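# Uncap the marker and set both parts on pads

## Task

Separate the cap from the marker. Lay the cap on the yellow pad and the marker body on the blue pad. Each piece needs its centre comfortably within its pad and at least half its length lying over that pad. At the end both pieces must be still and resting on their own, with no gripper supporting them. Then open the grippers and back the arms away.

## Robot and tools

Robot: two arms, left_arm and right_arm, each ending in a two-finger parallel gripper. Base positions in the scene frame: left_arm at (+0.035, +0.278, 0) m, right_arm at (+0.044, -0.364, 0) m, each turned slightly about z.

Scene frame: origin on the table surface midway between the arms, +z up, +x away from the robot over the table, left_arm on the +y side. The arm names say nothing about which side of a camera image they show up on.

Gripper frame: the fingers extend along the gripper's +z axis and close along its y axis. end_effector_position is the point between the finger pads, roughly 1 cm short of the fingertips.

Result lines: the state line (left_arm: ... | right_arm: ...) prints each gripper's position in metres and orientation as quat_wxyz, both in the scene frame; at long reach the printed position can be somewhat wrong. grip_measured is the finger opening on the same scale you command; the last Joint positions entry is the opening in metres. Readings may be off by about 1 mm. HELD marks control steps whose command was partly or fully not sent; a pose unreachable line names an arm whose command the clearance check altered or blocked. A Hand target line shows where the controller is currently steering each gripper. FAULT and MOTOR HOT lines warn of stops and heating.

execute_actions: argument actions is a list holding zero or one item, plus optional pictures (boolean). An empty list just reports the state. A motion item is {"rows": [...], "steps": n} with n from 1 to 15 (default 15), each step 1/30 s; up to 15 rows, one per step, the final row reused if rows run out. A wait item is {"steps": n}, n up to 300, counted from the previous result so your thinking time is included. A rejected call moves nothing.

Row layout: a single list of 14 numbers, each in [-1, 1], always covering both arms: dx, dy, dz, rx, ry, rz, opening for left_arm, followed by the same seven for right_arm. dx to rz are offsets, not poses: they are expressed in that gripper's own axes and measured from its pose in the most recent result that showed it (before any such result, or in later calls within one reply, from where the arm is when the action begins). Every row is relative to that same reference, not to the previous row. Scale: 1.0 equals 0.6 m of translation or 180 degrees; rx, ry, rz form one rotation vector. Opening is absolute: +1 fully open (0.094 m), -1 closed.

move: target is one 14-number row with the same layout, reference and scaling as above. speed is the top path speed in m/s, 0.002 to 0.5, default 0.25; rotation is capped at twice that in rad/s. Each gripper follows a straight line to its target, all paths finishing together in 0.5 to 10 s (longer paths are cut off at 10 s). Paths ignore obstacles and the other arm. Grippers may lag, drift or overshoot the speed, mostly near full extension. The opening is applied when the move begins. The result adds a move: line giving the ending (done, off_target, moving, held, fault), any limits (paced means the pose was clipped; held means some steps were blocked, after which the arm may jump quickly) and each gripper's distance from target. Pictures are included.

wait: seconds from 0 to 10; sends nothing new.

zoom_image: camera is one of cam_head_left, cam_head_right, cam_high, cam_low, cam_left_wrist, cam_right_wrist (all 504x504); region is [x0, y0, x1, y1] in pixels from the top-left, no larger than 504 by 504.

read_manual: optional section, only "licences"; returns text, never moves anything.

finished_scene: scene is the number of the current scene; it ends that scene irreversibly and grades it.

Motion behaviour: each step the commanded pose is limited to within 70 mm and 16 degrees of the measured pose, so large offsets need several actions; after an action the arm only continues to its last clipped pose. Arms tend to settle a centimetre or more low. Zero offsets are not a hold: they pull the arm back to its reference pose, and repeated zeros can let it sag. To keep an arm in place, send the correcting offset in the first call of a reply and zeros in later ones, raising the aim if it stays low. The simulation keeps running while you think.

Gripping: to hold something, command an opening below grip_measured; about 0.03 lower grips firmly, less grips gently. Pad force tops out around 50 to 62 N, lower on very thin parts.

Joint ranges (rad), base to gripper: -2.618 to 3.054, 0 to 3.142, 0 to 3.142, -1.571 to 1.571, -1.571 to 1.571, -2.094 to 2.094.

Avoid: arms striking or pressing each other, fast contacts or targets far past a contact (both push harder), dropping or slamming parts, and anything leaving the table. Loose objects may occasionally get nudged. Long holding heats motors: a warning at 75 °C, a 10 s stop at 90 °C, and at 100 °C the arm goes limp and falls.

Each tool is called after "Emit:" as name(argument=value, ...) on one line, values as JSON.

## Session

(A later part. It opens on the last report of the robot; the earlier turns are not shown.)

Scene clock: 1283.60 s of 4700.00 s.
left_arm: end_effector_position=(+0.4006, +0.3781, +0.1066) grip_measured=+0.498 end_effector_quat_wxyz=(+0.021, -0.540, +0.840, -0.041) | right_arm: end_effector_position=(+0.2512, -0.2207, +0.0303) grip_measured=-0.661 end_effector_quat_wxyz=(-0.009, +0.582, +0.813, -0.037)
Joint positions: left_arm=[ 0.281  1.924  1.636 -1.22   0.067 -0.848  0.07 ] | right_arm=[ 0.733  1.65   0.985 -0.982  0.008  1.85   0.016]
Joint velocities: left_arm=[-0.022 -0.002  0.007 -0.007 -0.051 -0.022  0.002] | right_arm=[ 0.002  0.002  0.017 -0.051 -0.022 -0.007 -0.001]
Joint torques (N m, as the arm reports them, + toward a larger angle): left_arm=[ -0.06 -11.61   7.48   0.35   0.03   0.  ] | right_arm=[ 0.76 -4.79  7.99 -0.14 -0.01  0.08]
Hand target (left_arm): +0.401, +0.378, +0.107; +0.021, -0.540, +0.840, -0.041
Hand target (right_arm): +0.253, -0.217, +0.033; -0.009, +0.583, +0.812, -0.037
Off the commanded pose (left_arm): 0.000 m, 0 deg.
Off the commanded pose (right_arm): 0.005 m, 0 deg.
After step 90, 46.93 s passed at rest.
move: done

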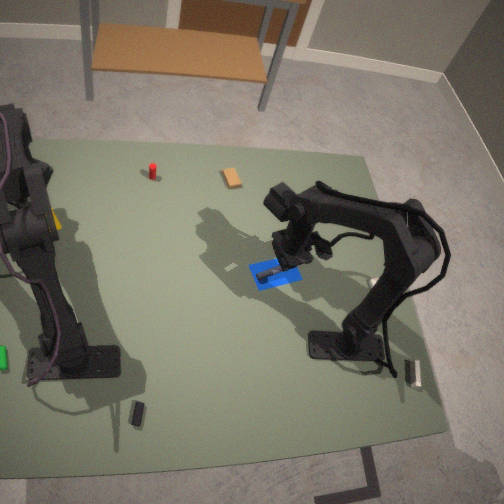

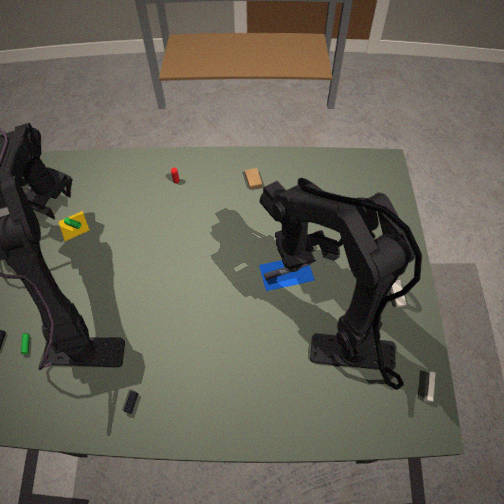

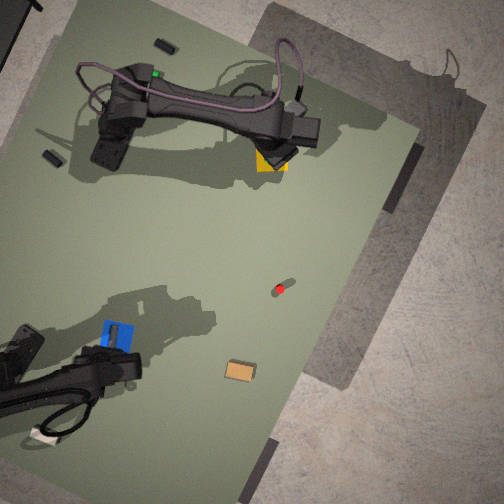

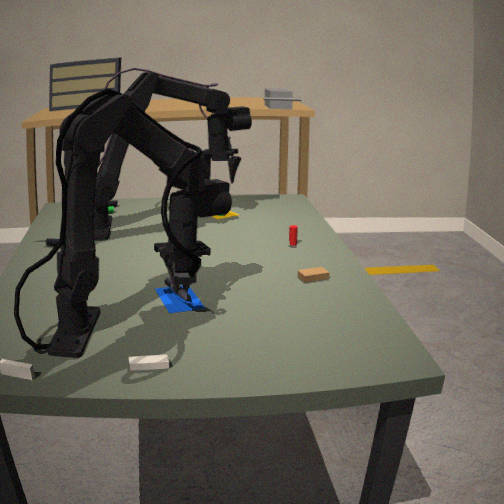

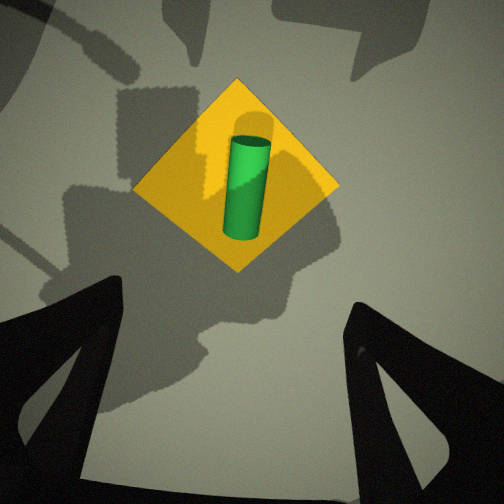

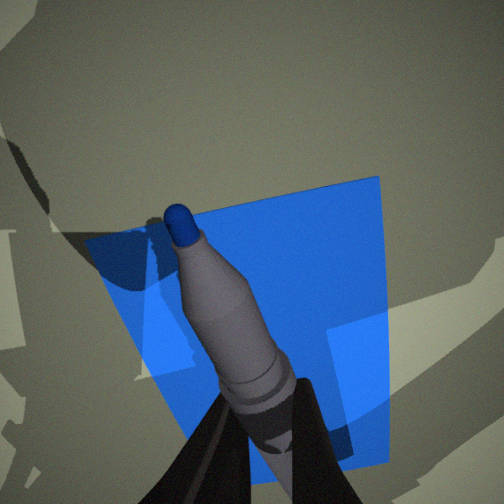

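Emit:
move(target=[0,0,0,0,0,0,0.5, -0.007,0.010,0.019,0,0,0,-0.85], speed=0.05)

Emit:
move(target=[0,0,0,0,0,0,0.5, 0,0,0,0,0,0,0.2], speed=0.05)

Emit:
move(target=[0,0,0,0,0,0,0.5, 0,0,-0.17,0,0,0,0.2], speed=0.2)

Scene clock: 1304.10 s of 4700.00 s.
left_arm: end_effector_position=(+0.4006, +0.3781, +0.1066) grip_measured=+0.498 end_effector_quat_wxyz=(+0.021, -0.540, +0.840, -0.041) | right_arm: end_effector_position=(+0.2591, -0.2196, +0.0225) grip_measured=-0.661 end_effector_quat_wxyz=(-0.007, +0.582, +0.812, -0.032)
Joint positions: left_arm=[ 0.281  1.924  1.636 -1.22   0.067 -0.848  0.07 ] | right_arm=[ 0.719  1.68   0.985 -0.941  0.008  1.837  0.016]
Joint velocities: left_arm=[-0.012 -0.002 -0.007 -0.081 -0.007 -0.051  0.001] | right_arm=[ 0.007  0.012 -0.007  0.037 -0.007 -0.066 -0.001]
Joint torques (N m, as the arm reports them, + toward a larger angle): left_arm=[ -0.06 -11.61   7.48   0.36   0.02  -0.01] | right_arm=[-0.58 -5.32  4.76  0.11  0.02 -0.04]
Hand target (left_arm): +0.401, +0.378, +0.107; +0.021, -0.540, +0.840, -0.041
Hand target (right_arm): +0.258, -0.223, +0.019; -0.009, +0.582, +0.813, -0.037
Off the commanded pose (left_arm): 0.000 m, 0 deg.
Off the commanded pose (right_arm): 0.006 m, 1 deg.
After step 90, 16.73 s passed at rest.
move: done

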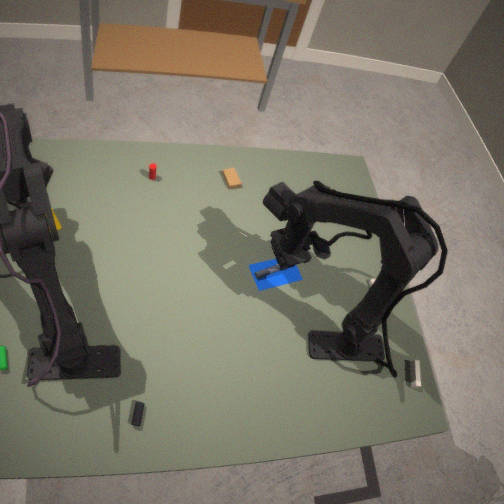

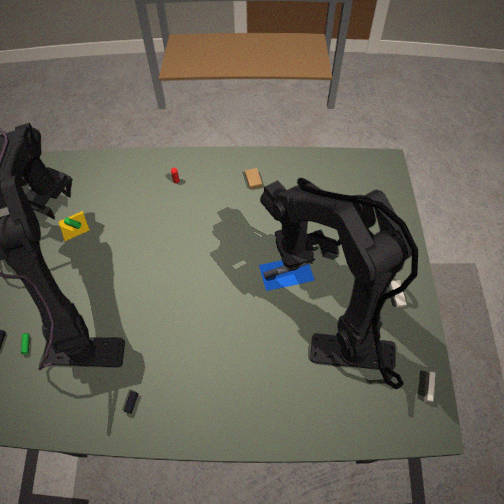

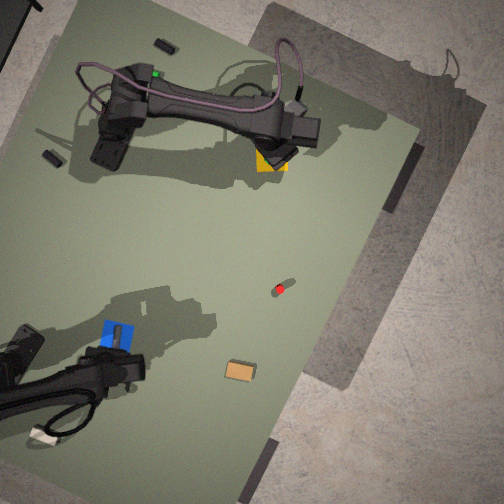

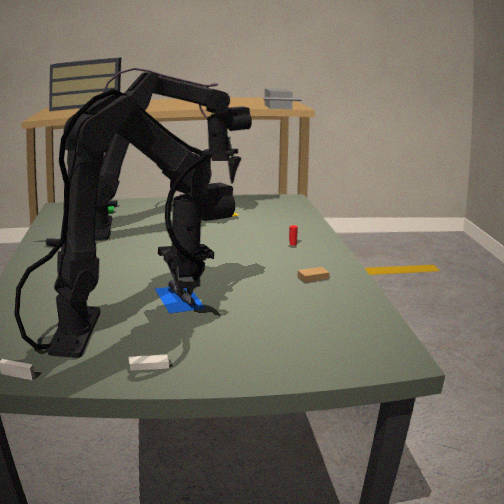

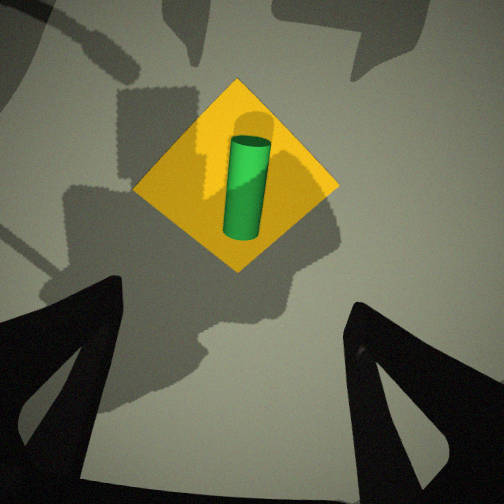

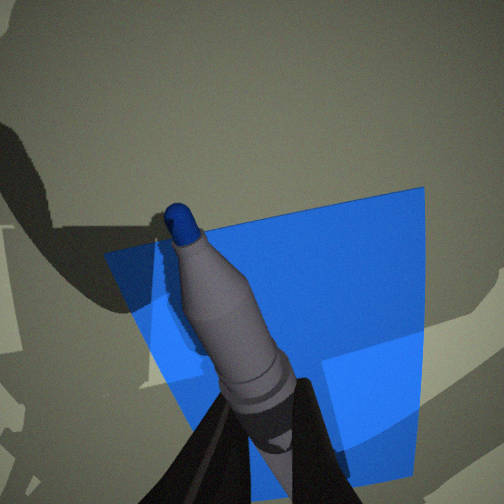

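Scene clock: 1304.60 s of 4700.00 s.
left_arm: end_effector_position=(+0.4006, +0.3781, +0.1066) grip_measured=+0.498 end_effector_quat_wxyz=(+0.021, -0.540, +0.840, -0.041) | right_arm: end_effector_position=(+0.2591, -0.2196, +0.0225) grip_measured=+0.197 end_effector_quat_wxyz=(-0.007, +0.582, +0.812, -0.032)
Joint positions: left_arm=[ 0.281  1.924  1.636 -1.22   0.067 -0.848  0.07 ] | right_arm=[ 0.719  1.68   0.985 -0.941  0.008  1.837  0.056]
Joint velocities: left_arm=[-0.012  0.012  0.002 -0.007 -0.007 -0.022  0.001] | right_arm=[ 0.007 -0.002 -0.002  0.007 -0.022 -0.007 -0.   ]
Joint torques (N m, as the arm reports them, + toward a larger angle): left_arm=[ -0.08 -11.62   7.48   0.36   0.03   0.  ] | right_arm=[ 0.08 -5.64  5.88  0.05  0.01  0.  ]
Hand target (left_arm): +0.401, +0.378, +0.107; +0.021, -0.540, +0.840, -0.041
Hand target (right_arm): +0.259, -0.220, +0.022; -0.007, +0.582, +0.812, -0.032
Off the commanded pose (left_arm): 0.000 m, 0 deg.
Off the commanded pose (right_arm): 0.000 m, 0 deg.
move: done

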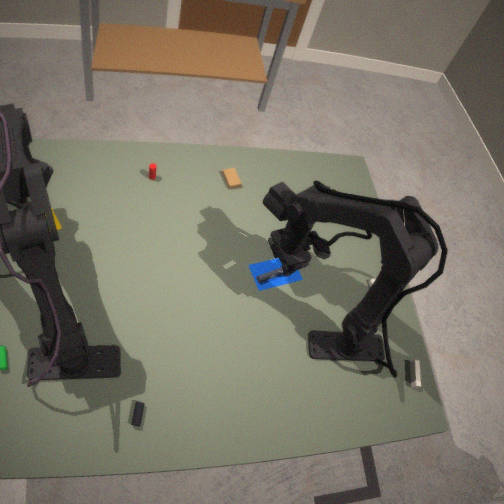

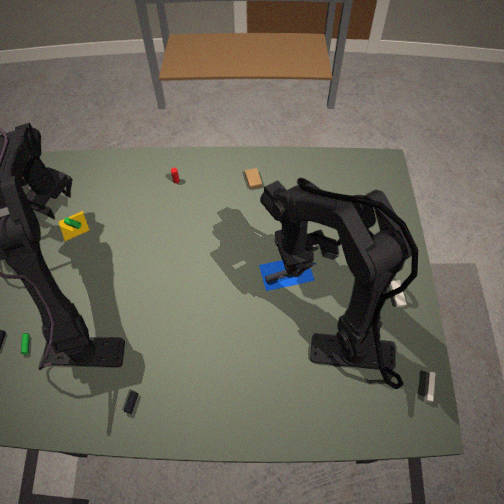

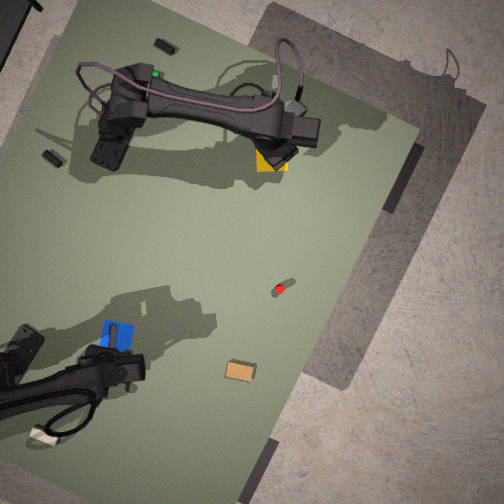

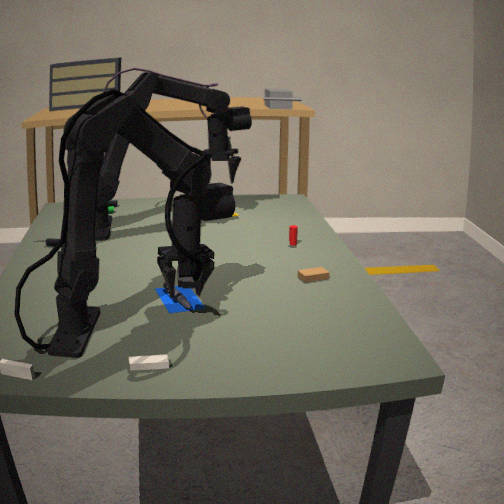

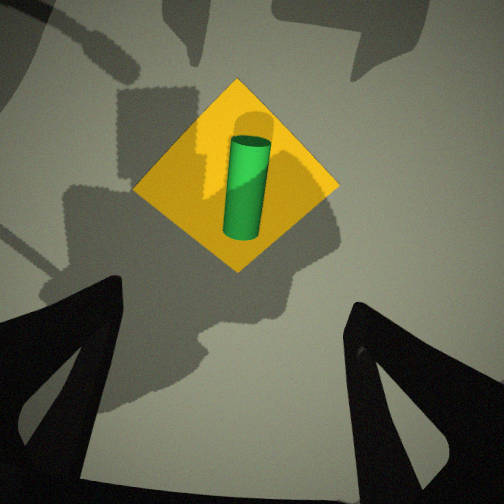

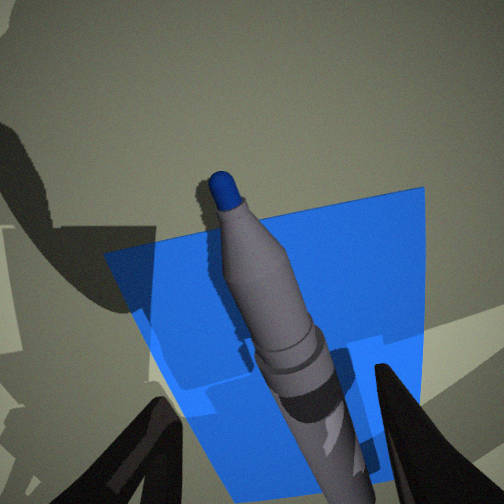

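Scene clock: 1305.80 s of 4700.00 s.
left_arm: end_effector_position=(+0.4006, +0.3781, +0.1066) grip_measured=+0.498 end_effector_quat_wxyz=(+0.021, -0.540, +0.840, -0.041) | right_arm: end_effector_position=(+0.2629, -0.2171, +0.1147) grip_measured=+0.197 end_effector_quat_wxyz=(-0.010, +0.582, +0.812, -0.039)
Joint positions: left_arm=[ 0.281  1.924  1.636 -1.22   0.067 -0.848  0.07 ] | right_arm=[ 0.719  1.616  1.297 -1.331  0.008  1.837  0.056]
Joint velocities: left_arm=[-0.002 -0.007  0.007 -0.022  0.007 -0.037 -0.001] | right_arm=[-0.002 -0.012  0.007 -0.007 -0.066  0.007  0.001]
Joint torques (N m, as the arm reports them, + toward a larger angle): left_arm=[ -0.07 -11.61   7.49   0.35   0.02   0.  ] | right_arm=[ 0.6  -6.36  8.73 -0.23  0.01  0.07]
Hand target (left_arm): +0.401, +0.378, +0.107; +0.021, -0.540, +0.840, -0.041
Hand target (right_arm): +0.263, -0.215, +0.124; -0.007, +0.582, +0.812, -0.032
Off the commanded pose (left_arm): 0.000 m, 0 deg.
Off the commanded pose (right_arm): 0.010 m, 1 deg.
move: done

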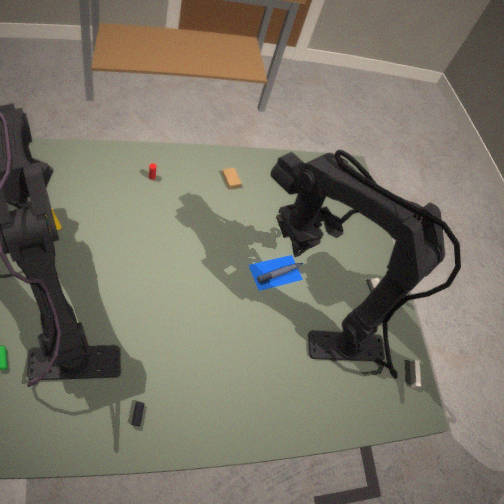

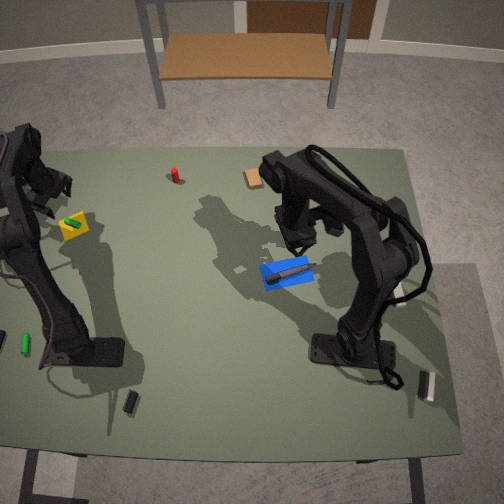

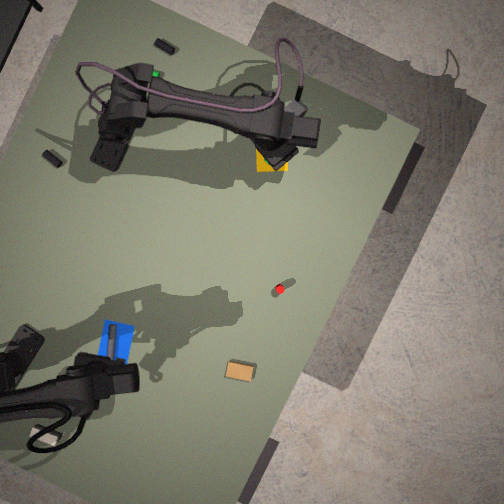

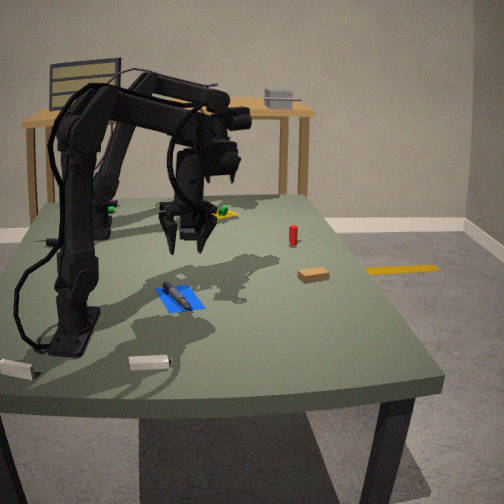

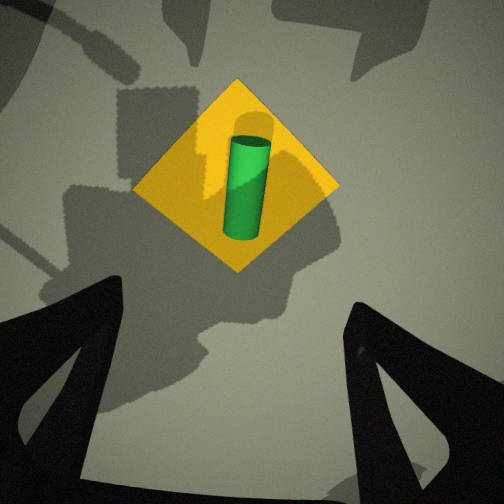

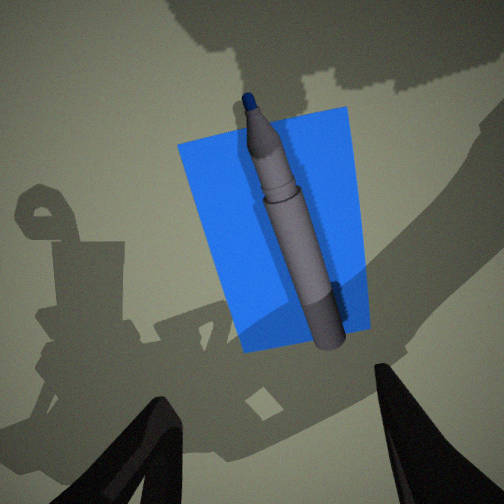

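Emit:
finished_scene(scene=1)

The scene is finished: the task was done.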